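# Stack four magnet blocks from the heap into one tower

## Task

Take four of the magnet blocks from the pile and build them into a single tidy tower, one on another, then open the grippers so nothing is still held.

## Robot and tools

Robot: two six-joint arms with parallel grippers, named left_arm and right_arm. The names are labels, not image sides. Base origins in the scene frame: left_arm at (-0.041, +0.369, 0) m, quat_wxyz (+0.995, 0, 0, +0.099); right_arm at (+0.026, -0.354, 0) m, quat_wxyz (+0.995, 0, 0, -0.097). Scene frame: origin on the table top midway between the arms, +z up, +x out over the table, left_arm on the +y side.

execute_actions takes "actions", a list holding at most one item, plus an optional "pictures" boolean. An empty list sends nothing and returns the current state with camera images. An action item is {"rows": [...], "steps": n}, where n is 1 to 15 (default 15), each step being 1/30 s. Each row is applied for one step, and the last row repeats if there are fewer rows than steps. An action must have at least 9 steps. A wait item is {"steps": n} with n up to 300. It sends no command and returns once n steps have passed since the previous result, and your reply time counts toward them. Images come back only for an empty list or when "pictures": true is passed.

Every row has exactly 14 numbers, even when one arm stays still: left_arm's waist, shoulder, elbow, wrist pitch, wrist yaw, wrist roll, opening, then the same seven for right_arm. The six joint values are absolute target angles in radians, the same quantities Joint positions reports. They are not offsets. Stated ranges per arm: waist -2.618 to 3.054, shoulder 0.000 to 3.142, elbow 0.000 to 3.142, wrist pitch -1.571 to 1.571, wrist yaw -1.571 to 1.571, wrist roll -2.094 to 2.094. Actual ends may be 0.036 rad either way of these. A call is refused, and nothing is sent, if a target exceeds a range end by more than 0.036 rad and is also farther out than the current angle. Targets beyond the real end are clipped, and then "joint sent to its limit" appears, possibly about an earlier action. If that line is absent, it does not prove there is more room. Opening is an absolute value from -1 (closed) to +1 (fully open, a 0.094 m pad gap).

Motion limits: each step, the target sent to a joint stays within a lead of its measured angle: waist 0.202, shoulder 0.258, elbow 0.238, wrist pitch 0.573, wrist yaw and roll 0.522 rad. If the targets would move a gripper more than 70 mm from where it is, all of them are scaled toward the measured angles. Distant goals therefore need several calls. Between calls the arms keep heading for the last row sent. They stop once everything has nearly stopped moving, or once any step is HELD. The result is produced 9 steps before an action ends, and those last steps run while you reply.

Result lines: the state line gives, for each arm, end_effector_position (m) and end_effector_quat_wxyz in the scene frame. This is the point between the finger pads, roughly 1 cm behind the fingertips, and it gets less accurate at long reach. Fingers point along the gripper's +z and close along its y. Joint positions and Joint velocities list each arm's six joints (rad, rad/s) and then the pad gap (m, m/s). grip_measured is the measured opening on the command scale, with a fixed per-gripper error of about 1 mm. "joint command not followed" means the clearance check altered or blocked joint targets on some steps, while the rest of the row still ran. HELD marks steps on which your row was partly or wholly not sent. MOTOR HOT appears from 75 °C. OVER-TEMPERATURE FAULT means an arm stop: 10 s at 90 °C, or a collapse of the arm at 100 °C. Avoid holding loads for long, including while you think.

Gripping: to hold a block, command an opening below grip_measured. About 0.03 below holds firmly, and smaller margins hold more lightly. Pads press up to about 50 to 62 N and spike on first contact. Something may briefly tug a held block or nudge loose ones, so verify before moving on.

zoom_image: {"camera": "cam_left_wrist" or "cam_right_wrist", "region": [x0, y0, x1, y1]} in pixels of that camera's latest 504x504 image, with the top-left corner at (0,0) and a region at most 504 by 504. It gives a closer view and moves nothing. read_manual(section="licences") only returns licence text. finished_scene(scene) ends the given scene (1 or 2) irreversibly and grades it. The stack must be standing and the grippers released. Replying without any tool call ends all scenes.

Avoid: pushing or knocking anything off the table, which fails the task. Avoid letting the arms collide or press on each other, which can end the scene. Also avoid dropping blocks, slips, slamming, and hard pushes.

Each tool is called after "Emit:" in YAML: its name, and indented under it one key for each argument.

## Session

Emit:
execute_actions:
  actions: []

Scene clock: 0.00 s of 5800.00 s.
left_arm: end_effector_position=(+0.3070, +0.1582, +0.2370) grip_measured=+1.000 end_effector_quat_wxyz=(+0.613, +0.185, +0.623, -0.450) | right_arm: end_effector_position=(+0.2987, -0.2102, +0.1336) grip_measured=+1.000 end_effector_quat_wxyz=(-0.111, +0.613, +0.736, +0.267)
Joint positions: left_arm=[-0.485  1.544  0.47   1.267  0.627 -0.458  0.094] | right_arm=[ 0.393  1.407  1.048 -0.905 -0.507  1.667  0.094]
Joint velocities: left_arm=[ 0.002 -0.012 -0.007  0.037 -0.095 -0.081  0.   ] | right_arm=[-0.012  0.002 -0.007 -0.007  0.037 -0.007  0.   ]

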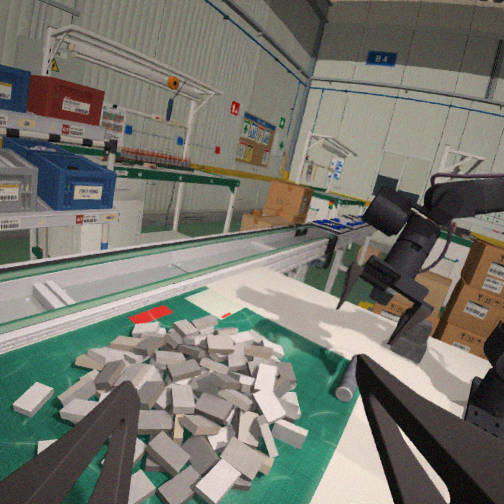

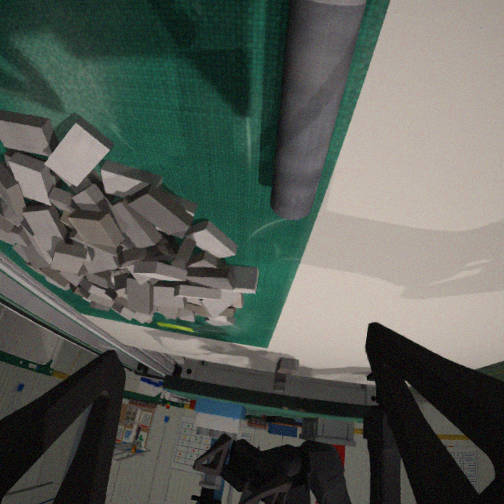

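Emit:
execute_actions:
  actions:
    - {"rows":[[-0.75,1.6,1.6,-1.3,0,0,1,0.5,1.3,1.3,-1.2,0,0,1]]}

Emit:
execute_actions:
  actions:
    - {"steps":90}
  pictures: true

Scene clock: 1.07 s of 5800.00 s.
left_arm: end_effector_position=(+0.3667, +0.0783, +0.2416) grip_measured=+1.000 end_effector_quat_wxyz=(+0.606, +0.217, +0.708, -0.291) | right_arm: end_effector_position=(+0.3102, -0.2370, +0.2006) grip_measured=+1.000 end_effector_quat_wxyz=(+0.117, +0.367, +0.902, +0.195)
Joint positions: left_arm=[-0.751  1.615  0.894  0.623  0.192 -0.131  0.094] | right_arm=[ 0.497  1.322  1.28  -1.093 -0.149  1.108  0.094]
Joint velocities: left_arm=[-0.569  0.085  2.274 -3.26  -1.062  0.886  0.   ] | right_arm=[ 0.066 -0.647  0.447 -0.286  0.857 -2.864  0.   ]
Steps of this call (steps 1 to 26: nothing new was sent; steps 27 to 32: the first 6 steps of this action). Readings (joint positions):
27: left_arm=[-0.514 1.546 0.500 1.196 0.545 -0.386] | right_arm=[0.408 1.406 1.079 -0.954 -0.431 1.594]
28: left_arm=[-0.571 1.563 0.570 1.080 0.438 -0.311] | right_arm=[0.433 1.403 1.128 -1.015 -0.345 1.502]
30: left_arm=[-0.686 1.600 0.734 0.852 0.280 -0.202] | right_arm=[0.480 1.368 1.227 -1.072 -0.224 1.306]
32: the state above

Scene clock: 4.07 s of 5800.00 s.
left_arm: end_effector_position=(+0.2516, +0.1856, +0.2076) grip_measured=+1.000 end_effector_quat_wxyz=(+0.142, +0.269, +0.951, -0.046) | right_arm: end_effector_position=(+0.2978, -0.2673, +0.2022) grip_measured=+1.000 end_effector_quat_wxyz=(+0.187, -0.144, +0.971, +0.033)
Joint positions: left_arm=[-0.755  1.6    1.61  -1.281  0.01  -0.007  0.094] | right_arm=[ 0.497  1.294  1.296 -1.191 -0.006  0.01   0.094]
Joint velocities: left_arm=[ 0.012 -0.002  0.002  0.007 -0.007 -0.037  0.   ] | right_arm=[-0.002  0.007  0.007 -0.022 -0.037  0.11   0.   ]
Kept back: nothing.
Steps of this call (steps 1 to 9: the last 9 steps of your previous action; steps 10 to 60: the robot went on to your last target; steps 61 to 90: nothing new was sent). Readings (joint positions):
1: left_arm=[-0.764 1.616 0.973 0.510 0.161 -0.105] | right_arm=[0.497 1.304 1.291 -1.104 -0.121 1.009]
2: left_arm=[-0.768 1.616 1.053 0.399 0.135 -0.085] | right_arm=[0.497 1.293 1.295 -1.117 -0.098 0.910]
4: left_arm=[-0.763 1.616 1.217 0.183 0.090 -0.057] | right_arm=[0.497 1.289 1.296 -1.142 -0.064 0.713]
8: left_arm=[-0.755 1.613 1.529 -0.224 0.040 -0.027] | right_arm=[0.497 1.294 1.296 -1.173 -0.030 0.335]
90: the state above
All arms were judged still, so your last target was given up. Only a new action makes them travel on or press farther. Fingers that are still opening or closing keep moving.

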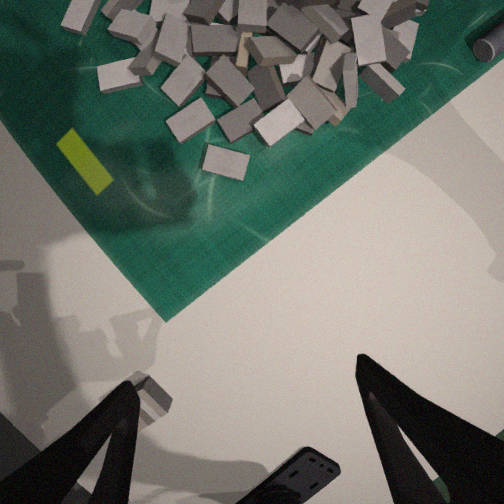

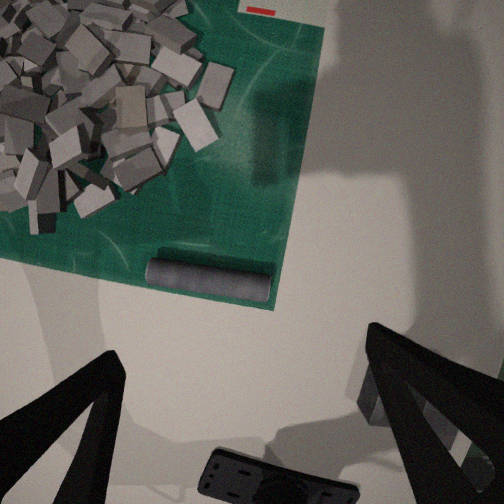

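Emit:
execute_actions:
  actions:
    - {"rows":[[-0.72,2.324,2.233,-1.48,0,0,1,0.2,1.0,1.0,-1.2,0,0,1]]}

Emit:
execute_actions:
  actions:
    - {"steps":25}
  pictures: true

Scene clock: 4.77 s of 5800.00 s.
left_arm: end_effector_position=(+0.3319, +0.1500, +0.1932) grip_measured=+1.000 end_effector_quat_wxyz=(+0.108, +0.257, +0.960, -0.034) | right_arm: end_effector_position=(+0.2410, -0.3509, +0.1680) grip_measured=+1.000 end_effector_quat_wxyz=(+0.177, -0.003, +0.984, -0.000)
Joint positions: left_arm=[-0.727  2.032  2.117 -1.429  0.009 -0.006  0.094] | right_arm=[ 0.21   1.023  1.01  -1.201  0.005  0.008  0.094]
Joint velocities: left_arm=[ 0.076  2.381  2.298  0.007 -0.022 -0.022  0.   ] | right_arm=[-0.471 -0.598 -0.3   -0.418  0.11  -0.007  0.   ]
Steps of this call (steps 1 to 15: nothing new was sent; steps 16 to 21: the first 6 steps of this action). Readings (joint positions):
16: left_arm=[-0.752 1.637 1.659 -1.336 0.010 -0.006] | right_arm=[0.475 1.267 1.257 -1.159 -0.017 0.009]
17: left_arm=[-0.747 1.702 1.750 -1.393 0.010 -0.006] | right_arm=[0.424 1.212 1.187 -1.136 -0.020 0.008]
19: left_arm=[-0.735 1.861 1.938 -1.423 0.010 -0.006] | right_arm=[0.289 1.093 1.063 -1.160 -0.011 0.008]
21: the state above

Scene clock: 5.60 s of 5800.00 s.
left_arm: end_effector_position=(+0.3466, +0.1426, +0.0951) grip_measured=+1.000 end_effector_quat_wxyz=(-0.004, +0.257, +0.966, -0.004) | right_arm: end_effector_position=(+0.2368, -0.3529, +0.1685) grip_measured=+1.000 end_effector_quat_wxyz=(+0.178, +0.001, +0.984, -0.001)
Joint positions: left_arm=[-0.725  2.323  2.21  -1.465  0.009 -0.006  0.094] | right_arm=[ 0.201  1.006  1.004 -1.212  0.005  0.008  0.094]
Joint velocities: left_arm=[-0.002  0.012 -0.002 -0.051 -0.051  0.007  0.   ] | right_arm=[-0.002  0.012  0.012 -0.022 -0.022  0.051  0.   ]
Kept back: nothing.
Steps of this call (steps 1 to 9: the last 9 steps of your previous action; steps 10 to 25: the robot went on to your last target). Readings (joint positions):
1: left_arm=[-0.726 2.107 2.174 -1.418 0.009 -0.006] | right_arm=[0.202 1.009 1.005 -1.212 0.006 0.008]
2: left_arm=[-0.725 2.171 2.203 -1.410 0.009 -0.006] | right_arm=[0.201 1.006 1.004 -1.215 0.006 0.008]
4: left_arm=[-0.725 2.276 2.216 -1.411 0.009 -0.006] | right_arm=[0.201 1.006 1.004 -1.212 0.005 0.008]
8: left_arm=[-0.725 2.383 2.210 -1.439 0.009 -0.006] | right_arm=[0.201 1.006 1.004 -1.212 0.005 0.008]
25: the state above

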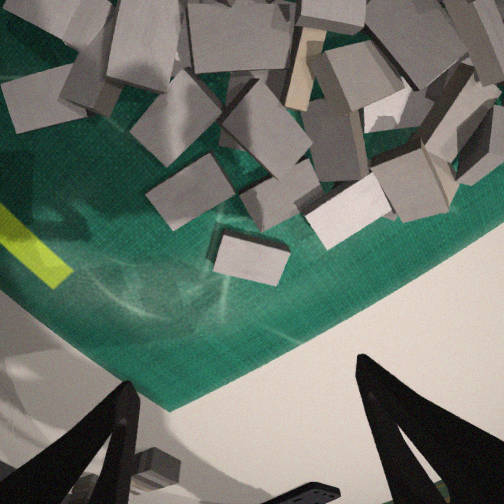

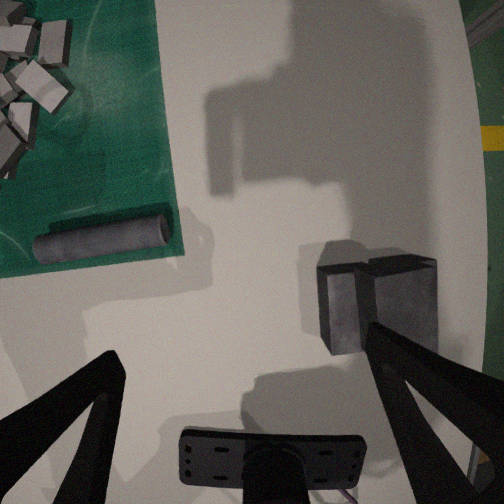

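Emit:
execute_actions:
  actions:
    - {"rows":[[-0.72,2.32,2.15,-1.41,0,0.1,0.8,0.2,1.0,1.0,-1.2,0,0,1],[-0.72,2.32,2.12,-1.38,0,0.2,0.8,0.2,1.0,1.0,-1.2,0,0,1],[-0.72,2.315,2.08,-1.34,0,0.3,0.8,0.2,1.0,1.0,-1.2,0,0,1],[-0.72,2.312,2.02,-1.28,0,0.37,0.6,0.2,1.0,1.0,-1.2,0,0,1]]}

Emit:
execute_actions:
  actions:
    - {"steps":15}
  pictures: true

Scene clock: 6.57 s of 5800.00 s.
left_arm: end_effector_position=(+0.3394, +0.1470, +0.0646) grip_measured=+0.608 end_effector_quat_wxyz=(-0.019, +0.365, +0.931, -0.001) | right_arm: end_effector_position=(+0.2368, -0.3529, +0.1685) grip_measured=+1.000 end_effector_quat_wxyz=(+0.178, +0.001, +0.984, -0.001)
Joint positions: left_arm=[-0.725  2.307  2.062 -1.362  0.008  0.221  0.076] | right_arm=[ 0.201  1.006  1.004 -1.212  0.005  0.008  0.094]
Joint velocities: left_arm=[-0.002  0.129 -0.691  0.344  0.095  0.974 -0.011] | right_arm=[-0.002  0.017 -0.007  0.007 -0.007  0.066  0.   ]
Steps of this call (steps 1 to 15: the robot went on to your last target; steps 16 to 23: nothing new was sent; steps 24 to 29: the first 6 steps of this action). Readings (joint positions):
24: left_arm=[-0.725 2.322 2.202 -1.458 0.009 0.009] | right_arm=[0.201 1.006 1.004 -1.212 0.005 0.008]
25: left_arm=[-0.725 2.317 2.185 -1.444 0.009 0.042] | right_arm=[0.201 1.006 1.004 -1.212 0.005 0.008]
27: left_arm=[-0.725 2.308 2.123 -1.399 0.008 0.141] | right_arm=[0.201 1.006 1.004 -1.212 0.005 0.008]
29: the state above

Scene clock: 7.07 s of 5800.00 s.
left_arm: end_effector_position=(+0.3438, +0.1446, +0.0488) grip_measured=+0.603 end_effector_quat_wxyz=(-0.013, +0.428, +0.904, -0.003) | right_arm: end_effector_position=(+0.2368, -0.3529, +0.1685) grip_measured=+1.000 end_effector_quat_wxyz=(+0.178, +0.001, +0.984, -0.001)
Joint positions: left_arm=[-0.725  2.322  2.024 -1.299  0.008  0.358  0.075] | right_arm=[ 0.201  1.006  1.004 -1.212  0.005  0.008  0.094]
Joint velocities: left_arm=[ 0.002 -0.012  0.017  0.051 -0.037  0.022 -0.   ] | right_arm=[ 0.002  0.007  0.002  0.022 -0.081  0.051  0.   ]
Kept back: nothing.
Steps of this call (steps 1 to 9: the last 9 steps of your previous action; steps 10 to 15: the robot went on to your last target). Readings (joint positions):
1: left_arm=[-0.725 2.312 2.044 -1.352 0.008 0.250] | right_arm=[0.201 1.006 1.004 -1.212 0.005 0.008]
2: left_arm=[-0.725 2.317 2.032 -1.344 0.008 0.273] | right_arm=[0.201 1.006 1.004 -1.212 0.005 0.008]
4: left_arm=[-0.725 2.323 2.024 -1.331 0.008 0.306] | right_arm=[0.201 1.006 1.004 -1.212 0.005 0.008]
8: left_arm=[-0.725 2.322 2.024 -1.310 0.008 0.340] | right_arm=[0.201 1.006 1.004 -1.212 0.005 0.008]
15: the state above

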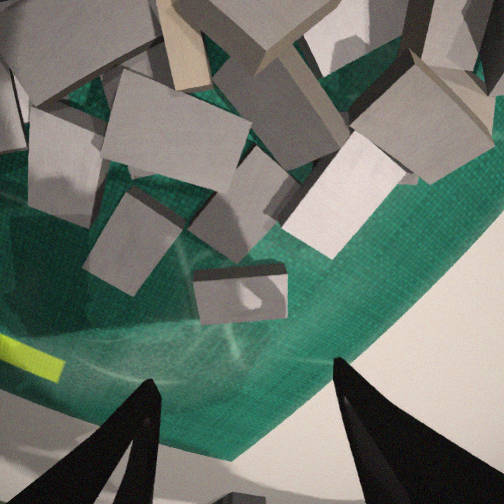

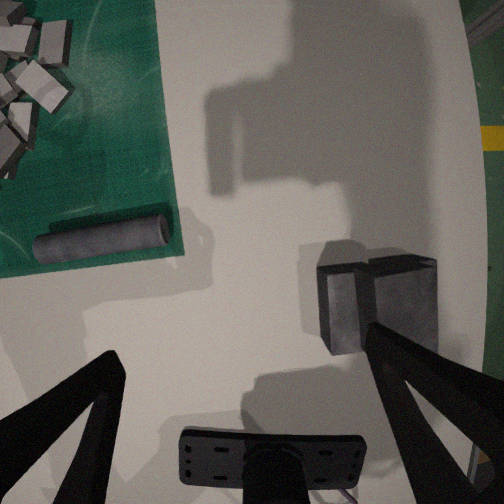

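Emit:
execute_actions:
  actions:
    - {"rows":[[-0.742,2.365,2.045,-1.22,0,0.42,0.4,0.2,1.0,1.0,-1.2,0,0,1]]}

Emit:
execute_actions:
  actions:
    - {"steps":15}
  pictures: true

Scene clock: 7.83 s of 5800.00 s.
left_arm: end_effector_position=(+0.3501, +0.1369, +0.0351) grip_measured=+0.403 end_effector_quat_wxyz=(-0.005, +0.450, +0.893, -0.003) | right_arm: end_effector_position=(+0.2368, -0.3529, +0.1685) grip_measured=+1.000 end_effector_quat_wxyz=(+0.178, +0.001, +0.984, -0.001)
Joint positions: left_arm=[-0.733  2.353  2.024 -1.252  0.006  0.4    0.066] | right_arm=[ 0.201  1.006  1.004 -1.212  0.005  0.008  0.094]
Joint velocities: left_arm=[-0.042  0.183  0.002 -0.007 -0.037  0.095 -0.001] | right_arm=[ 0.012  0.002 -0.022 -0.066  0.022 -0.037  0.   ]
Steps of this call (steps 1 to 15: the robot went on to your last target; steps 16 to 17: nothing new was sent; steps 18 to 23: the first 6 steps of this action). Readings (joint positions):
18: left_arm=[-0.725 2.324 2.024 -1.292 0.007 0.371] | right_arm=[0.201 1.006 1.004 -1.212 0.005 0.008]
19: left_arm=[-0.726 2.328 2.024 -1.281 0.007 0.379] | right_arm=[0.201 1.006 1.004 -1.212 0.005 0.008]
21: left_arm=[-0.729 2.340 2.024 -1.262 0.006 0.392] | right_arm=[0.201 1.006 1.004 -1.212 0.005 0.008]
23: the state above

Scene clock: 8.33 s of 5800.00 s.
left_arm: end_effector_position=(+0.3520, +0.1342, +0.0311) grip_measured=+0.403 end_effector_quat_wxyz=(-0.002, +0.458, +0.889, -0.003) | right_arm: end_effector_position=(+0.2368, -0.3529, +0.1685) grip_measured=+1.000 end_effector_quat_wxyz=(+0.178, +0.001, +0.984, -0.001)
Joint positions: left_arm=[-0.736  2.362  2.024 -1.236  0.006  0.413  0.066] | right_arm=[ 0.201  1.006  1.004 -1.212  0.005  0.008  0.094]
Joint velocities: left_arm=[-0.012 -0.012 -0.012 -0.007 -0.051 -0.007 -0.   ] | right_arm=[-0.002 -0.012  0.002 -0.022 -0.037  0.051  0.   ]
Kept back: nothing.
Steps of this call (steps 1 to 9: the last 9 steps of your previous action; steps 10 to 15: the robot went on to your last target). Readings (joint positions):
1: left_arm=[-0.734 2.357 2.024 -1.248 0.006 0.402] | right_arm=[0.201 1.006 1.004 -1.212 0.005 0.008]
2: left_arm=[-0.735 2.360 2.024 -1.246 0.006 0.405] | right_arm=[0.201 1.006 1.004 -1.212 0.005 0.008]
4: left_arm=[-0.736 2.362 2.024 -1.243 0.006 0.408] | right_arm=[0.201 1.006 1.004 -1.212 0.005 0.008]
8: left_arm=[-0.736 2.362 2.024 -1.238 0.006 0.411] | right_arm=[0.201 1.006 1.004 -1.212 0.005 0.008]
15: the state above

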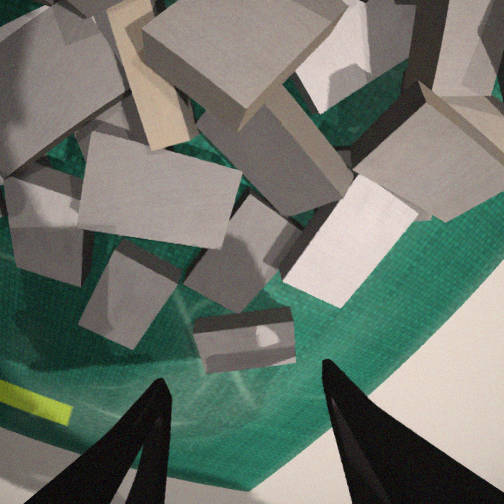

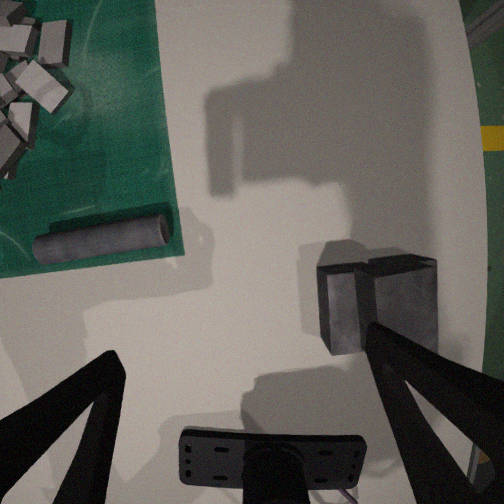

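Emit:
execute_actions:
  actions:
    - {"rows":[[-0.75,2.411,2.067,-1.195,0,0.42,0.3,0.2,1.0,1.0,-1.2,0,0,1]]}

Emit:
execute_actions:
  actions:
    - {"steps":12}
  pictures: true

Scene clock: 8.83 s of 5800.00 s.
left_arm: end_effector_position=(+0.3577, +0.1281, +0.0206) grip_measured=+0.303 end_effector_quat_wxyz=(+0.002, +0.460, +0.888, -0.003) | right_arm: end_effector_position=(+0.2368, -0.3529, +0.1685) grip_measured=+1.000 end_effector_quat_wxyz=(+0.178, +0.001, +0.984, -0.001)
Joint positions: left_arm=[-0.741  2.398  2.045 -1.214  0.006  0.413  0.061] | right_arm=[ 0.201  1.006  1.004 -1.212  0.005  0.008  0.094]
Joint velocities: left_arm=[-0.051  0.144 -0.022  0.051 -0.022  0.007 -0.   ] | right_arm=[-0.007 -0.007  0.002  0.051 -0.007  0.007  0.   ]
Steps of this call (steps 1 to 9: the robot went on to your last target; steps 10 to 15: the first 6 steps of this action). Readings (joint positions):
10: left_arm=[-0.736 2.366 2.028 -1.236 0.006 0.413] | right_arm=[0.201 1.006 1.004 -1.212 0.005 0.008]
11: left_arm=[-0.737 2.374 2.037 -1.231 0.006 0.413] | right_arm=[0.201 1.006 1.004 -1.212 0.005 0.008]
13: left_arm=[-0.739 2.388 2.045 -1.219 0.006 0.413] | right_arm=[0.201 1.006 1.004 -1.212 0.005 0.008]
15: the state above

Scene clock: 9.23 s of 5800.00 s.
left_arm: end_effector_position=(+0.3572, +0.1273, +0.0171) grip_measured=+0.303 end_effector_quat_wxyz=(-0.001, +0.461, +0.887, -0.003) | right_arm: end_effector_position=(+0.2368, -0.3529, +0.1685) grip_measured=+1.000 end_effector_quat_wxyz=(+0.178, +0.001, +0.984, -0.001)
Joint positions: left_arm=[-0.743  2.406  2.045 -1.211  0.006  0.413  0.061] | right_arm=[ 0.201  1.006  1.004 -1.212  0.005  0.008  0.094]
Joint velocities: left_arm=[-0.002 -0.007  0.022  0.095  0.007 -0.051 -0.   ] | right_arm=[ 0.012 -0.012  0.007 -0.066 -0.022 -0.051  0.   ]
Kept back: nothing.
Steps of this call (steps 1 to 9: the last 9 steps of your previous action; steps 10 to 12: the robot went on to your last target). Readings (joint positions):
1: left_arm=[-0.742 2.402 2.045 -1.214 0.006 0.413] | right_arm=[0.201 1.006 1.004 -1.212 0.005 0.008]
2: left_arm=[-0.742 2.404 2.045 -1.214 0.006 0.413] | right_arm=[0.201 1.006 1.004 -1.212 0.005 0.008]
4: left_arm=[-0.743 2.406 2.045 -1.213 0.006 0.413] | right_arm=[0.201 1.006 1.004 -1.212 0.005 0.008]
8: left_arm=[-0.743 2.406 2.045 -1.212 0.006 0.413] | right_arm=[0.201 1.006 1.004 -1.212 0.005 0.008]
12: the state above

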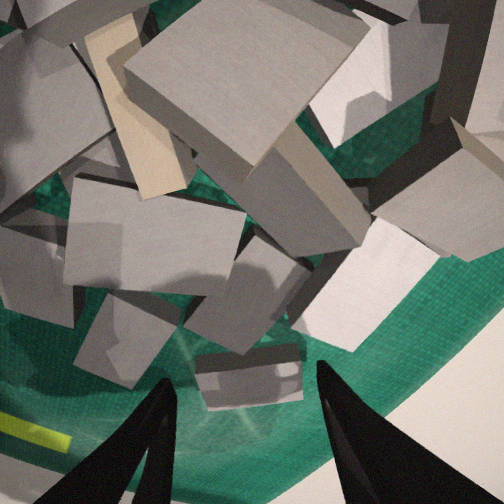

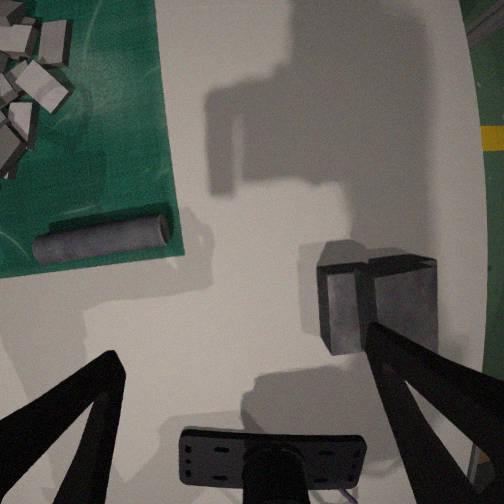

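Lower 5 mm, then close.

Emit:
execute_actions:
  actions:
    - {"rows":[[-0.756,2.423,2.067,-1.185,0,0.42,0.2,0.2,1.0,1.0,-1.2,0,0,1]],"steps":10}

Emit:
execute_actions:
  actions:
    - {"rows":[[-0.756,2.423,2.067,-1.185,0,0.42,-0.2,0.2,1.0,1.0,-1.2,0,0,1]]}
  pictures: true

Scene clock: 9.70 s of 5800.00 s.
left_arm: end_effector_position=(+0.3574, +0.1271, +0.0171) grip_measured=+0.239 end_effector_quat_wxyz=(-0.000, +0.461, +0.887, -0.003) | right_arm: end_effector_position=(+0.2368, -0.3529, +0.1685) grip_measured=+1.000 end_effector_quat_wxyz=(+0.178, +0.001, +0.984, -0.001)
Joint positions: left_arm=[-0.743  2.406  2.045 -1.21   0.006  0.413  0.058] | right_arm=[ 0.201  1.006  1.004 -1.212  0.005  0.008  0.094]
Joint velocities: left_arm=[-0.002 -0.007  0.012  0.037 -0.007 -0.081 -0.073] | right_arm=[ 0.007  0.007  0.002 -0.007  0.022 -0.007  0.   ]
Steps of this call (steps 1 to 13: the robot went on to your last target; step 14: the first step of this action). Readings (joint positions):
14: the state above

Scene clock: 10.20 s of 5800.00 s.
left_arm: end_effector_position=(+0.3579, +0.1240, +0.0167) grip_measured=-0.147 end_effector_quat_wxyz=(+0.004, +0.464, +0.886, -0.003) | right_arm: end_effector_position=(+0.2368, -0.3529, +0.1685) grip_measured=+1.000 end_effector_quat_wxyz=(+0.178, +0.001, +0.984, -0.001)
Joint positions: left_arm=[-0.748  2.407  2.045 -1.202  0.006  0.414  0.04 ] | right_arm=[ 0.201  1.006  1.004 -1.212  0.005  0.008  0.094]
Joint velocities: left_arm=[ 0.002  0.002  0.007 -0.066 -0.022  0.051 -0.   ] | right_arm=[ 0.002 -0.022 -0.007 -0.007 -0.007  0.007  0.   ]
Steps of this call (steps 1 to 9: the last 9 steps of your previous action; steps 10 to 15: the first 6 steps of this action). Readings (joint positions):
10: left_arm=[-0.748 2.406 2.045 -1.202 0.006 0.413] | right_arm=[0.201 1.006 1.004 -1.212 0.005 0.008]
11: left_arm=[-0.748 2.406 2.045 -1.202 0.006 0.414] | right_arm=[0.201 1.006 1.004 -1.212 0.005 0.008]
13: left_arm=[-0.748 2.407 2.045 -1.202 0.006 0.414] | right_arm=[0.201 1.006 1.004 -1.212 0.005 0.008]
15: the state above

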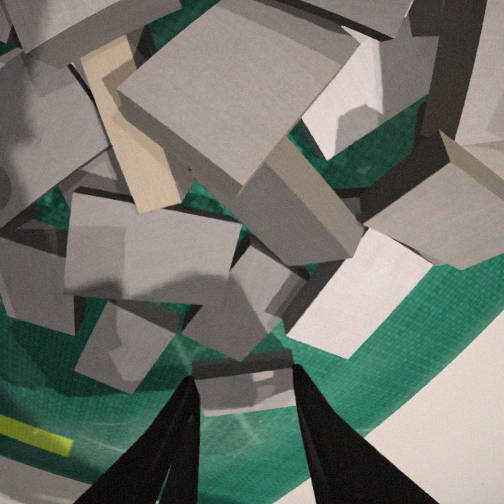

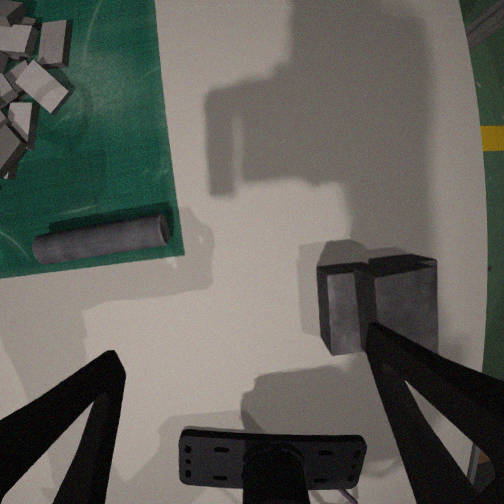

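Emit:
execute_actions:
  actions:
    - {"rows":[[-0.756,2.33,2.03,-1.26,0,0.42,-0.19,0.2,1.0,1.0,-1.2,0,0,1]],"steps":10}

Emit:
execute_actions:
  actions:
    - {"rows":[[-0.77,2.28,1.96,-1.23,0,0.35,-0.19,0.2,1.0,1.0,-1.2,0,0,1],[-0.78,2.24,1.89,-1.2,0,0.3,-0.19,0.2,1.0,1.0,-1.2,0,0,1],[-0.8,2.2,1.82,-1.17,0,0.25,-0.19,0.2,1.0,1.0,-1.2,0,0,1],[-0.81,2.15,1.75,-1.14,0,0.2,-0.19,0.2,1.0,1.0,-1.2,0,0,1],[-0.82,2.11,1.67,-1.11,0,0.14,-0.19,0.2,1.0,1.0,-1.2,0,0,1],[-0.84,2.07,1.6,-1.08,0,0.07,-0.19,0.2,1.0,1.0,-1.2,0,0,1],[-0.85,2.025,1.52,-1.05,0,0,-0.19,0.2,1.0,1.0,-1.2,0,0,1]]}

Emit:
execute_actions:
  actions:
    - {"steps":18}
  pictures: true

Scene clock: 11.07 s of 5800.00 s.
left_arm: end_effector_position=(+0.3577, +0.1241, +0.0189) grip_measured=-0.147 end_effector_quat_wxyz=(+0.005, +0.464, +0.886, -0.003) | right_arm: end_effector_position=(+0.2368, -0.3529, +0.1685) grip_measured=+1.000 end_effector_quat_wxyz=(+0.178, +0.001, +0.984, -0.001)
Joint positions: left_arm=[-0.748  2.401  2.043 -1.202  0.006  0.414  0.04 ] | right_arm=[ 0.201  1.006  1.004 -1.212  0.005  0.008  0.094]
Joint velocities: left_arm=[ 0.002 -0.173 -0.173 -0.081 -0.007 -0.037  0.001] | right_arm=[ 0.007 -0.002 -0.002  0.051 -0.095 -0.022  0.   ]
Steps of this call (steps 1 to 9: the last 9 steps of your previous action; steps 10 to 15: the robot went on to your last target; steps 16 to 25: nothing new was sent; step 26: the first step of this action). Readings (joint positions):
26: the state above

Scene clock: 11.57 s of 5800.00 s.
left_arm: end_effector_position=(+0.3002, +0.1401, +0.0407) grip_measured=-0.147 end_effector_quat_wxyz=(-0.007, +0.412, +0.911, +0.001) | right_arm: end_effector_position=(+0.2368, -0.3529, +0.1685) grip_measured=+1.000 end_effector_quat_wxyz=(+0.178, +0.001, +0.984, -0.001)
Joint positions: left_arm=[-0.791  2.162  1.727 -1.151  0.     0.256  0.04 ] | right_arm=[ 0.201  1.006  1.004 -1.212  0.005  0.008  0.094]
Joint velocities: left_arm=[-0.462 -1.282 -2.103  0.462 -0.066 -1.282 -0.   ] | right_arm=[-0.012 -0.002 -0.002  0.007 -0.007 -0.007  0.   ]
Steps of this call (steps 1 to 9: the last 9 steps of your previous action; steps 10 to 15: the first 6 steps of this action). Readings (joint positions):
10: left_arm=[-0.750 2.327 2.022 -1.230 0.005 0.405] | right_arm=[0.201 1.006 1.004 -1.212 0.005 0.008]
11: left_arm=[-0.751 2.309 1.986 -1.214 0.005 0.387] | right_arm=[0.201 1.006 1.004 -1.212 0.005 0.008]
13: left_arm=[-0.765 2.246 1.870 -1.182 0.001 0.333] | right_arm=[0.201 1.006 1.004 -1.212 0.005 0.008]
15: the state above

Scene clock: 12.17 s of 5800.00 s.
left_arm: end_effector_position=(+0.2606, +0.1360, +0.0400) grip_measured=-0.147 end_effector_quat_wxyz=(-0.002, +0.329, +0.944, -0.001) | right_arm: end_effector_position=(+0.2368, -0.3529, +0.1685) grip_measured=+1.000 end_effector_quat_wxyz=(+0.178, +0.001, +0.984, -0.001)
Joint positions: left_arm=[-0.857  2.036  1.531 -1.069  0.002  0.011  0.04 ] | right_arm=[ 0.201  1.006  1.004 -1.212  0.005  0.008  0.094]
Joint velocities: left_arm=[ 0.002 -0.012 -0.007  0.051  0.022 -0.007  0.001] | right_arm=[ 0.002 -0.007  0.002 -0.051  0.007 -0.022  0.   ]
Kept back: nothing.
Steps of this call (steps 1 to 9: the last 9 steps of your previous action; steps 10 to 18: the robot went on to your last target). Readings (joint positions):
1: left_arm=[-0.808 2.117 1.653 -1.133 0.000 0.209] | right_arm=[0.201 1.006 1.004 -1.212 0.005 0.008]
2: left_arm=[-0.826 2.079 1.594 -1.127 0.000 0.168] | right_arm=[0.201 1.006 1.004 -1.212 0.005 0.008]
4: left_arm=[-0.854 2.041 1.538 -1.128 0.001 0.110] | right_arm=[0.201 1.006 1.004 -1.212 0.005 0.008]
8: left_arm=[-0.861 2.036 1.531 -1.099 0.002 0.049] | right_arm=[0.201 1.006 1.004 -1.212 0.005 0.008]
18: the state above

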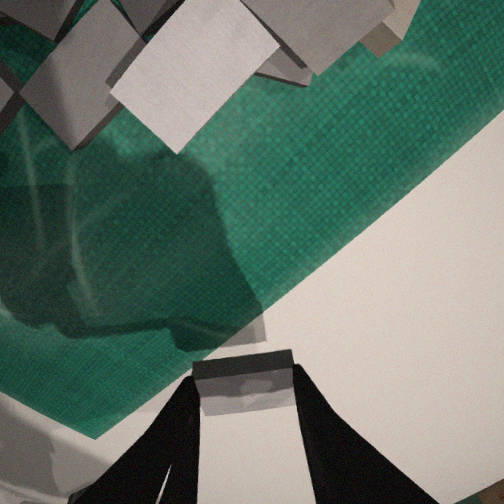

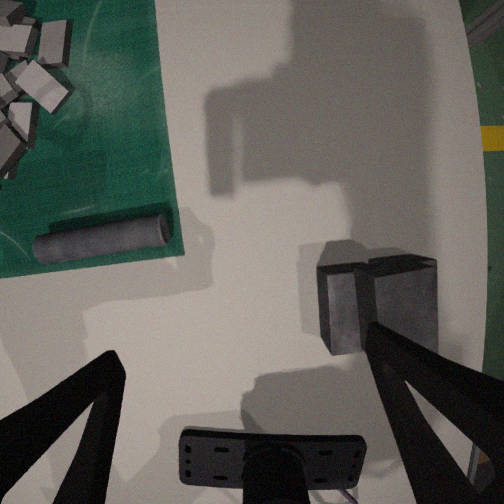

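Emit:
execute_actions:
  actions:
    - {"rows":[[-0.95,2.068,1.46,-0.965,0,0,-0.19,0.2,1.0,1.0,-1.2,0,0,1]]}

Emit:
execute_actions:
  actions:
    - {"steps":14}
  pictures: true

Scene clock: 15.83 s of 5800.00 s.
left_arm: end_effector_position=(+0.2355, +0.1127, +0.0165) grip_measured=-0.147 end_effector_quat_wxyz=(-0.009, +0.369, +0.929, +0.005) | right_arm: end_effector_position=(+0.2368, -0.3529, +0.1685) grip_measured=+1.000 end_effector_quat_wxyz=(+0.178, +0.001, +0.984, -0.001)
Joint positions: left_arm=[-0.949  2.064  1.474 -1.001 -0.003  0.006  0.04 ] | right_arm=[ 0.201  1.006  1.004 -1.212  0.005  0.008  0.094]
Joint velocities: left_arm=[-0.354  0.173 -0.164  0.139  0.11   0.037 -0.   ] | right_arm=[-0.002 -0.002  0.007 -0.007 -0.022 -0.022  0.   ]
Steps of this call (steps 1 to 15: the robot went on to your last target; steps 16 to 90: nothing new was sent; then 0.47 s passed at rest; steps 91 to 96: the first 6 steps of this action). Readings (joint positions):
91: left_arm=[-0.864 2.037 1.522 -1.053 -0.002 0.006] | right_arm=[0.201 1.006 1.004 -1.212 0.005 0.008]
92: left_arm=[-0.877 2.038 1.510 -1.034 -0.006 0.006] | right_arm=[0.201 1.006 1.004 -1.212 0.005 0.008]
94: left_arm=[-0.916 2.050 1.488 -1.011 -0.006 0.006] | right_arm=[0.201 1.006 1.004 -1.212 0.005 0.008]
96: the state above

Scene clock: 16.30 s of 5800.00 s.
left_arm: end_effector_position=(+0.2337, +0.1094, +0.0153) grip_measured=-0.140 end_effector_quat_wxyz=(-0.007, +0.374, +0.927, +0.005) | right_arm: end_effector_position=(+0.2368, -0.3529, +0.1685) grip_measured=+1.000 end_effector_quat_wxyz=(+0.178, +0.001, +0.984, -0.001)
Joint positions: left_arm=[-0.959  2.066  1.473 -0.994 -0.004  0.006  0.04 ] | right_arm=[ 0.201  1.006  1.004 -1.212  0.005  0.008  0.094]
Joint velocities: left_arm=[-0.007 -0.017 -0.002  0.007 -0.095 -0.022  0.001] | right_arm=[ 0.017  0.002  0.002 -0.007  0.081  0.051  0.   ]
Kept back: nothing.
Steps of this call (steps 1 to 9: the last 9 steps of your previous action; steps 10 to 14: the robot went on to your last target). Readings (joint positions):
1: left_arm=[-0.958 2.066 1.473 -1.000 -0.007 0.006] | right_arm=[0.201 1.006 1.004 -1.212 0.005 0.008]
2: left_arm=[-0.960 2.066 1.473 -0.998 -0.005 0.006] | right_arm=[0.201 1.006 1.004 -1.212 0.005 0.008]
4: left_arm=[-0.959 2.066 1.473 -0.995 -0.004 0.006] | right_arm=[0.201 1.006 1.004 -1.212 0.005 0.008]
8: left_arm=[-0.959 2.066 1.473 -0.994 -0.004 0.006] | right_arm=[0.201 1.006 1.004 -1.212 0.005 0.008]
14: the state above

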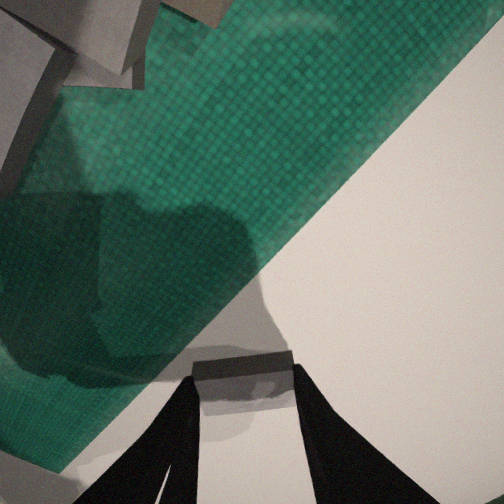

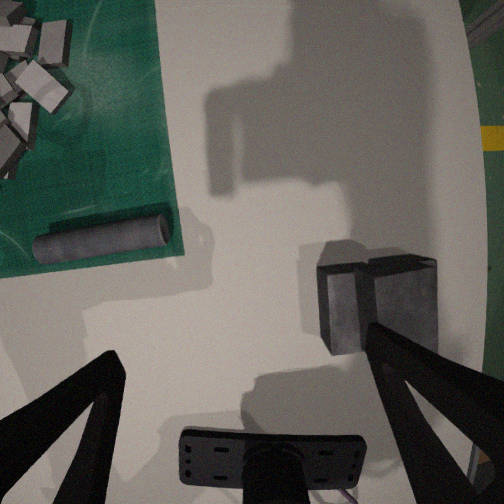

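Emit:
execute_actions:
  actions:
    - {"rows":[[-0.955,2.066,1.47,-0.99,0,0,0.2,0.2,1.0,1.0,-1.2,0,0,1],[-0.955,2.066,1.47,-0.99,0,0,0.2,0.2,1.0,1.0,-1.2,0,0,1],[-0.955,2.066,1.47,-0.99,0,0,0.2,0.2,1.0,1.0,-1.2,0,0,1],[-0.955,2.066,1.47,-0.99,0,0,0.2,0.2,1.0,1.0,-1.2,0,0,1],[-0.955,2.01,1.6,-1.15,0,0,0.2,0.2,1.0,1.0,-1.2,0,0,1]]}

Emit:
execute_actions:
  actions:
    - {"rows":[[-0.7,2.25,2.0,-1.26,0,-0.4,0.2,0.2,1.0,1.0,-1.2,0,0,1]],"steps":12}

Emit:
execute_actions:
  actions:
    - {"rows":[[-0.695,2.3,2.08,-1.26,0,-0.4,0.2,0.2,1.0,1.0,-1.2,0,0,1],[-0.695,2.34,2.14,-1.26,0,-0.4,0.2,0.2,1.0,1.0,-1.2,0,0,1],[-0.695,2.38,2.2,-1.26,0,-0.4,0.2,0.2,1.0,1.0,-1.2,0,0,1],[-0.695,2.41,2.25,-1.26,0,-0.4,0.2,0.2,1.0,1.0,-1.2,0,0,1],[-0.695,2.44,2.3,-1.26,0,-0.4,0.2,0.2,1.0,1.0,-1.2,0,0,1],[-0.695,2.46,2.3,-1.26,0,-0.4,0.2,0.2,1.0,1.0,-1.2,0,0,1],[-0.695,2.478,2.3,-1.26,0,-0.4,0.2,0.2,1.0,1.0,-1.2,0,0,1]]}

Emit:
execute_actions:
  actions:
    - {"steps":20}
  pictures: true

Scene clock: 17.40 s of 5800.00 s.
left_arm: end_effector_position=(+0.2331, +0.1100, +0.0253) grip_measured=+0.197 end_effector_quat_wxyz=(-0.014, +0.374, +0.927, +0.008) | right_arm: end_effector_position=(+0.2368, -0.3529, +0.1685) grip_measured=+1.000 end_effector_quat_wxyz=(+0.178, +0.001, +0.984, -0.001)
Joint positions: left_arm=[-0.959  2.064  1.512 -1.05  -0.004  0.006  0.056] | right_arm=[ 0.201  1.006  1.004 -1.212  0.005  0.008  0.094]
Joint velocities: left_arm=[-0.017 -0.159  0.72  -0.725  0.007  0.007 -0.   ] | right_arm=[ 0.012 -0.002 -0.012 -0.022 -0.007  0.037  0.   ]
Steps of this call (steps 1 to 15: the robot went on to your last target; steps 16 to 27: nothing new was sent; steps 28 to 33: the first 6 steps of this action). Readings (joint positions):
28: left_arm=[-0.959 2.066 1.473 -0.994 -0.004 0.006] | right_arm=[0.201 1.006 1.004 -1.212 0.005 0.008]
29: left_arm=[-0.959 2.066 1.473 -0.994 -0.004 0.006] | right_arm=[0.201 1.006 1.004 -1.212 0.005 0.008]
31: left_arm=[-0.959 2.066 1.473 -0.994 -0.004 0.006] | right_arm=[0.201 1.006 1.004 -1.212 0.005 0.008]
33: the state above

Scene clock: 17.80 s of 5800.00 s.
left_arm: end_effector_position=(+0.2734, +0.1062, +0.0618) grip_measured=+0.197 end_effector_quat_wxyz=(-0.001, +0.274, +0.962, -0.007) | right_arm: end_effector_position=(+0.2368, -0.3529, +0.1685) grip_measured=+1.000 end_effector_quat_wxyz=(+0.178, +0.001, +0.984, -0.001)
Joint positions: left_arm=[-0.891  2.124  1.753 -1.196  0.013 -0.137  0.056] | right_arm=[ 0.201  1.006  1.004 -1.212  0.005  0.008  0.094]
Joint velocities: left_arm=[ 1.067  1.424  1.775 -0.051  0.037 -1.15   0.001] | right_arm=[-0.007  0.002 -0.002  0.022  0.007  0.022  0.   ]
Steps of this call (steps 1 to 9: the last 9 steps of your previous action; steps 10 to 12: the first 3 steps of this action). Readings (joint positions):
10: left_arm=[-0.947 2.031 1.626 -1.156 0.004 -0.041] | right_arm=[0.201 1.006 1.004 -1.212 0.005 0.008]
11: left_arm=[-0.924 2.076 1.689 -1.189 0.010 -0.093] | right_arm=[0.201 1.006 1.004 -1.212 0.005 0.008]
12: the state above

Scene clock: 18.30 s of 5800.00 s.
left_arm: end_effector_position=(+0.4048, +0.1301, +0.0732) grip_measured=+0.197 end_effector_quat_wxyz=(+0.074, +0.055, +0.995, -0.032) | right_arm: end_effector_position=(+0.2368, -0.3529, +0.1685) grip_measured=+1.000 end_effector_quat_wxyz=(+0.178, +0.001, +0.984, -0.001)
Joint positions: left_arm=[-0.694  2.398  2.242 -1.252 -0.005 -0.384  0.056] | right_arm=[ 0.201  1.006  1.004 -1.212  0.005  0.008  0.094]
Joint velocities: left_arm=[-0.11   0.676  1.033  0.286 -0.022 -0.095  0.   ] | right_arm=[-0.022 -0.002 -0.007  0.022  0.007  0.022  0.   ]
Steps of this call (steps 1 to 9: the last 9 steps of your previous action; steps 10 to 15: the first 6 steps of this action). Readings (joint positions):
10: left_arm=[-0.660 2.264 1.995 -1.236 -0.007 -0.366] | right_arm=[0.201 1.006 1.004 -1.212 0.005 0.008]
11: left_arm=[-0.667 2.283 2.032 -1.252 -0.007 -0.372] | right_arm=[0.201 1.006 1.004 -1.212 0.005 0.008]
13: left_arm=[-0.683 2.339 2.142 -1.261 -0.006 -0.380] | right_arm=[0.201 1.006 1.004 -1.212 0.005 0.008]
15: the state above

Scene clock: 18.97 s of 5800.00 s.
left_arm: end_effector_position=(+0.4089, +0.1255, +0.0441) grip_measured=+0.197 end_effector_quat_wxyz=(+0.057, +0.053, +0.997, -0.025) | right_arm: end_effector_position=(+0.2368, -0.3529, +0.1685) grip_measured=+1.000 end_effector_quat_wxyz=(+0.178, +0.001, +0.984, -0.001)
Joint positions: left_arm=[-0.697  2.482  2.282 -1.246 -0.005 -0.393  0.056] | right_arm=[ 0.201  1.006  1.004 -1.212  0.005  0.008  0.094]
Joint velocities: left_arm=[-0.007  0.002 -0.007 -0.051  0.007 -0.022  0.001] | right_arm=[ 0.002 -0.002 -0.012  0.007  0.007 -0.095  0.   ]
Kept back: nothing.
Steps of this call (steps 1 to 9: the last 9 steps of your previous action; steps 10 to 20: the robot went on to your last target). Readings (joint positions):
1: left_arm=[-0.696 2.419 2.268 -1.245 -0.005 -0.386] | right_arm=[0.201 1.006 1.004 -1.212 0.005 0.008]
2: left_arm=[-0.697 2.434 2.280 -1.241 -0.005 -0.387] | right_arm=[0.201 1.006 1.004 -1.212 0.005 0.008]
4: left_arm=[-0.697 2.456 2.282 -1.242 -0.005 -0.389] | right_arm=[0.201 1.006 1.004 -1.212 0.005 0.008]
8: left_arm=[-0.697 2.481 2.282 -1.245 -0.005 -0.392] | right_arm=[0.201 1.006 1.004 -1.212 0.005 0.008]
20: the state above

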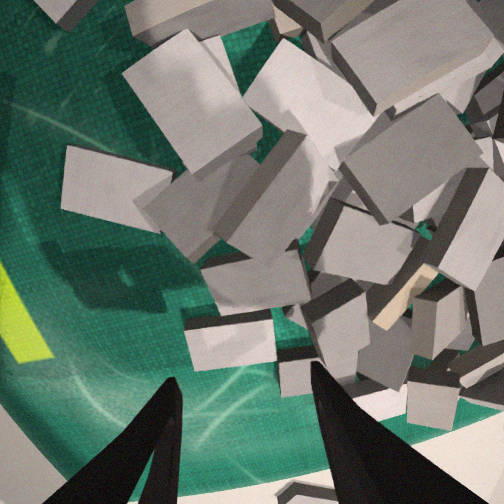

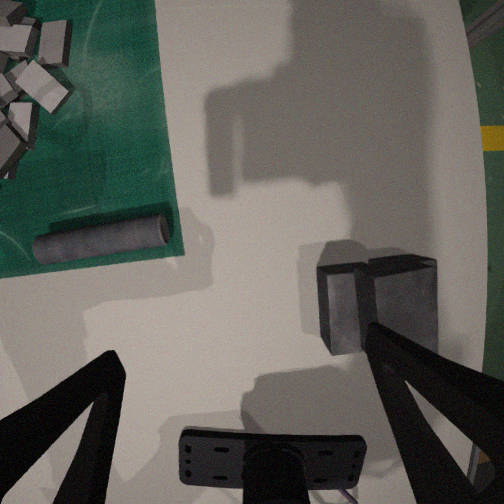

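Emit:
execute_actions:
  actions:
    - {"rows":[[-0.677,2.513,2.3,-1.225,0,-0.4,0.02,0.2,1.0,1.0,-1.2,0,0,1]]}

Emit:
execute_actions:
  actions:
    - {"steps":12}
  pictures: true

Scene clock: 19.67 s of 5800.00 s.
left_arm: end_effector_position=(+0.4113, +0.1302, +0.0356) grip_measured=+0.023 end_effector_quat_wxyz=(+0.052, +0.047, +0.997, -0.022) | right_arm: end_effector_position=(+0.2368, -0.3529, +0.1685) grip_measured=+1.000 end_effector_quat_wxyz=(+0.178, +0.001, +0.984, -0.001)
Joint positions: left_arm=[-0.687  2.5    2.282 -1.241 -0.005 -0.393  0.048] | right_arm=[ 0.201  1.006  1.004 -1.212  0.005  0.008  0.094]
Joint velocities: left_arm=[ 0.056  0.1   -0.017 -0.007 -0.022 -0.081 -0.   ] | right_arm=[-0.002  0.032  0.007 -0.066  0.051 -0.022  0.   ]
Steps of this call (steps 1 to 15: the robot went on to your last target; steps 16 to 21: the first 6 steps of this action). Readings (joint positions):
16: left_arm=[-0.697 2.484 2.282 -1.246 -0.005 -0.393] | right_arm=[0.201 1.006 1.004 -1.212 0.005 0.008]
17: left_arm=[-0.696 2.486 2.282 -1.244 -0.005 -0.393] | right_arm=[0.201 1.006 1.004 -1.212 0.005 0.008]
19: left_arm=[-0.692 2.492 2.282 -1.242 -0.005 -0.393] | right_arm=[0.201 1.006 1.004 -1.212 0.005 0.008]
21: the state above

Scene clock: 20.07 s of 5800.00 s.
left_arm: end_effector_position=(+0.4122, +0.1325, +0.0322) grip_measured=+0.023 end_effector_quat_wxyz=(+0.049, +0.045, +0.998, -0.021) | right_arm: end_effector_position=(+0.2368, -0.3529, +0.1685) grip_measured=+1.000 end_effector_quat_wxyz=(+0.178, +0.001, +0.984, -0.001)
Joint positions: left_arm=[-0.682  2.507  2.282 -1.24  -0.005 -0.393  0.048] | right_arm=[ 0.201  1.006  1.004 -1.212  0.005  0.008  0.094]
Joint velocities: left_arm=[ 0.002 -0.007 -0.007  0.022  0.037  0.007  0.   ] | right_arm=[ 0.007  0.017 -0.007 -0.037  0.022  0.007  0.   ]
Kept back: nothing.
Steps of this call (steps 1 to 9: the last 9 steps of your previous action; steps 10 to 12: the robot went on to your last target). Readings (joint positions):
1: left_arm=[-0.685 2.503 2.282 -1.241 -0.005 -0.393] | right_arm=[0.201 1.006 1.004 -1.212 0.005 0.008]
2: left_arm=[-0.684 2.505 2.282 -1.241 -0.005 -0.393] | right_arm=[0.201 1.006 1.004 -1.212 0.005 0.008]
4: left_arm=[-0.682 2.507 2.282 -1.241 -0.005 -0.393] | right_arm=[0.201 1.006 1.004 -1.212 0.005 0.008]
8: left_arm=[-0.682 2.507 2.282 -1.240 -0.005 -0.393] | right_arm=[0.201 1.006 1.004 -1.212 0.005 0.008]
12: the state above

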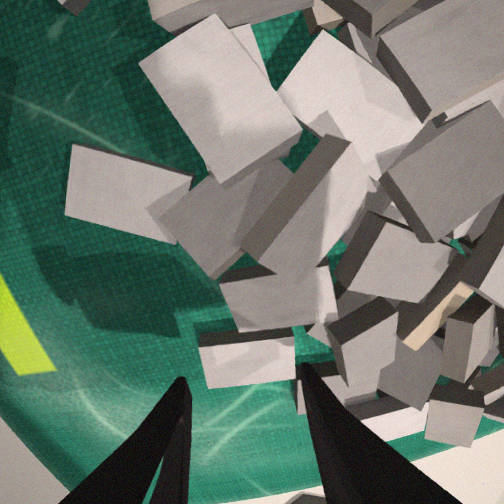

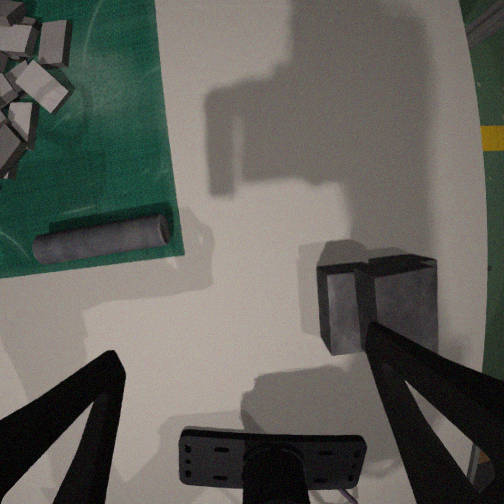

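Emit:
execute_actions:
  actions:
    - {"rows":[[-0.68,2.513,2.3,-1.19,0,-0.4,0.02,0.2,1.0,1.0,-1.2,0,0,1],[-0.68,2.513,2.3,-1.19,0,-0.4,0.02,0.2,1.0,1.0,-1.2,0,0,1],[-0.68,2.545,2.3,-1.19,0,-0.4,0.02,0.2,1.0,1.0,-1.2,0,0,1]]}

Emit:
execute_actions:
  actions:
    - {"steps":14}
  pictures: true

Scene clock: 20.60 s of 5800.00 s.
left_arm: end_effector_position=(+0.4171, +0.1300, +0.0262) grip_measured=+0.023 end_effector_quat_wxyz=(+0.055, +0.045, +0.997, -0.023) | right_arm: end_effector_position=(+0.2368, -0.3529, +0.1685) grip_measured=+1.000 end_effector_quat_wxyz=(+0.178, +0.001, +0.984, -0.001)
Joint positions: left_arm=[-0.682  2.52   2.282 -1.213 -0.005 -0.393  0.048] | right_arm=[ 0.201  1.006  1.004 -1.212  0.005  0.008  0.094]
Joint velocities: left_arm=[ 0.017  0.154 -0.002  0.022 -0.007 -0.037  0.001] | right_arm=[-0.002 -0.002 -0.017  0.037  0.037 -0.022  0.   ]
Steps of this call (steps 1 to 10: the robot went on to your last target; steps 11 to 16: the first 6 steps of this action). Readings (joint positions):
11: left_arm=[-0.682 2.507 2.282 -1.237 -0.005 -0.393] | right_arm=[0.201 1.006 1.004 -1.212 0.005 0.008]
12: left_arm=[-0.682 2.507 2.282 -1.231 -0.005 -0.393] | right_arm=[0.201 1.006 1.004 -1.212 0.005 0.008]
14: left_arm=[-0.682 2.511 2.282 -1.220 -0.005 -0.393] | right_arm=[0.201 1.006 1.004 -1.212 0.005 0.008]
16: the state above

Scene clock: 21.07 s of 5800.00 s.
left_arm: end_effector_position=(+0.4168, +0.1301, +0.0164) grip_measured=+0.023 end_effector_quat_wxyz=(+0.049, +0.045, +0.998, -0.021) | right_arm: end_effector_position=(+0.2368, -0.3529, +0.1685) grip_measured=+1.000 end_effector_quat_wxyz=(+0.178, +0.001, +0.984, -0.001)
Joint positions: left_arm=[-0.682  2.541  2.282 -1.206 -0.005 -0.393  0.048] | right_arm=[ 0.201  1.006  1.004 -1.212  0.005  0.008  0.094]
Joint velocities: left_arm=[-0.002 -0.012 -0.022  0.007  0.051  0.081 -0.   ] | right_arm=[-0.007  0.002  0.007 -0.022  0.037  0.022  0.   ]
Kept back: nothing.
Steps of this call (steps 1 to 9: the last 9 steps of your previous action; steps 10 to 14: the robot went on to your last target). Readings (joint positions):
1: left_arm=[-0.682 2.526 2.282 -1.211 -0.005 -0.393] | right_arm=[0.201 1.006 1.004 -1.212 0.005 0.008]
2: left_arm=[-0.682 2.531 2.282 -1.210 -0.005 -0.393] | right_arm=[0.201 1.006 1.004 -1.212 0.005 0.008]
4: left_arm=[-0.682 2.538 2.282 -1.209 -0.005 -0.393] | right_arm=[0.201 1.006 1.004 -1.212 0.005 0.008]
8: left_arm=[-0.682 2.541 2.282 -1.208 -0.005 -0.393] | right_arm=[0.201 1.006 1.004 -1.212 0.005 0.008]
14: the state above

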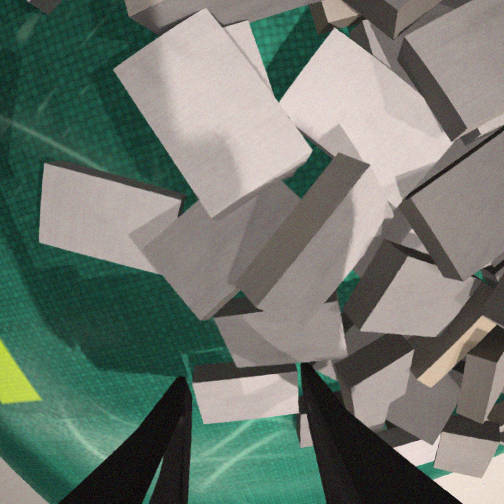

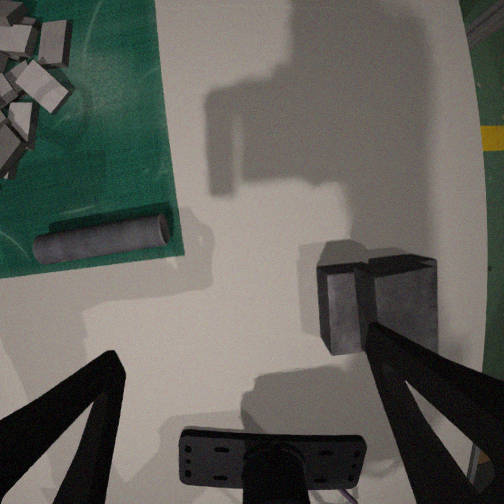

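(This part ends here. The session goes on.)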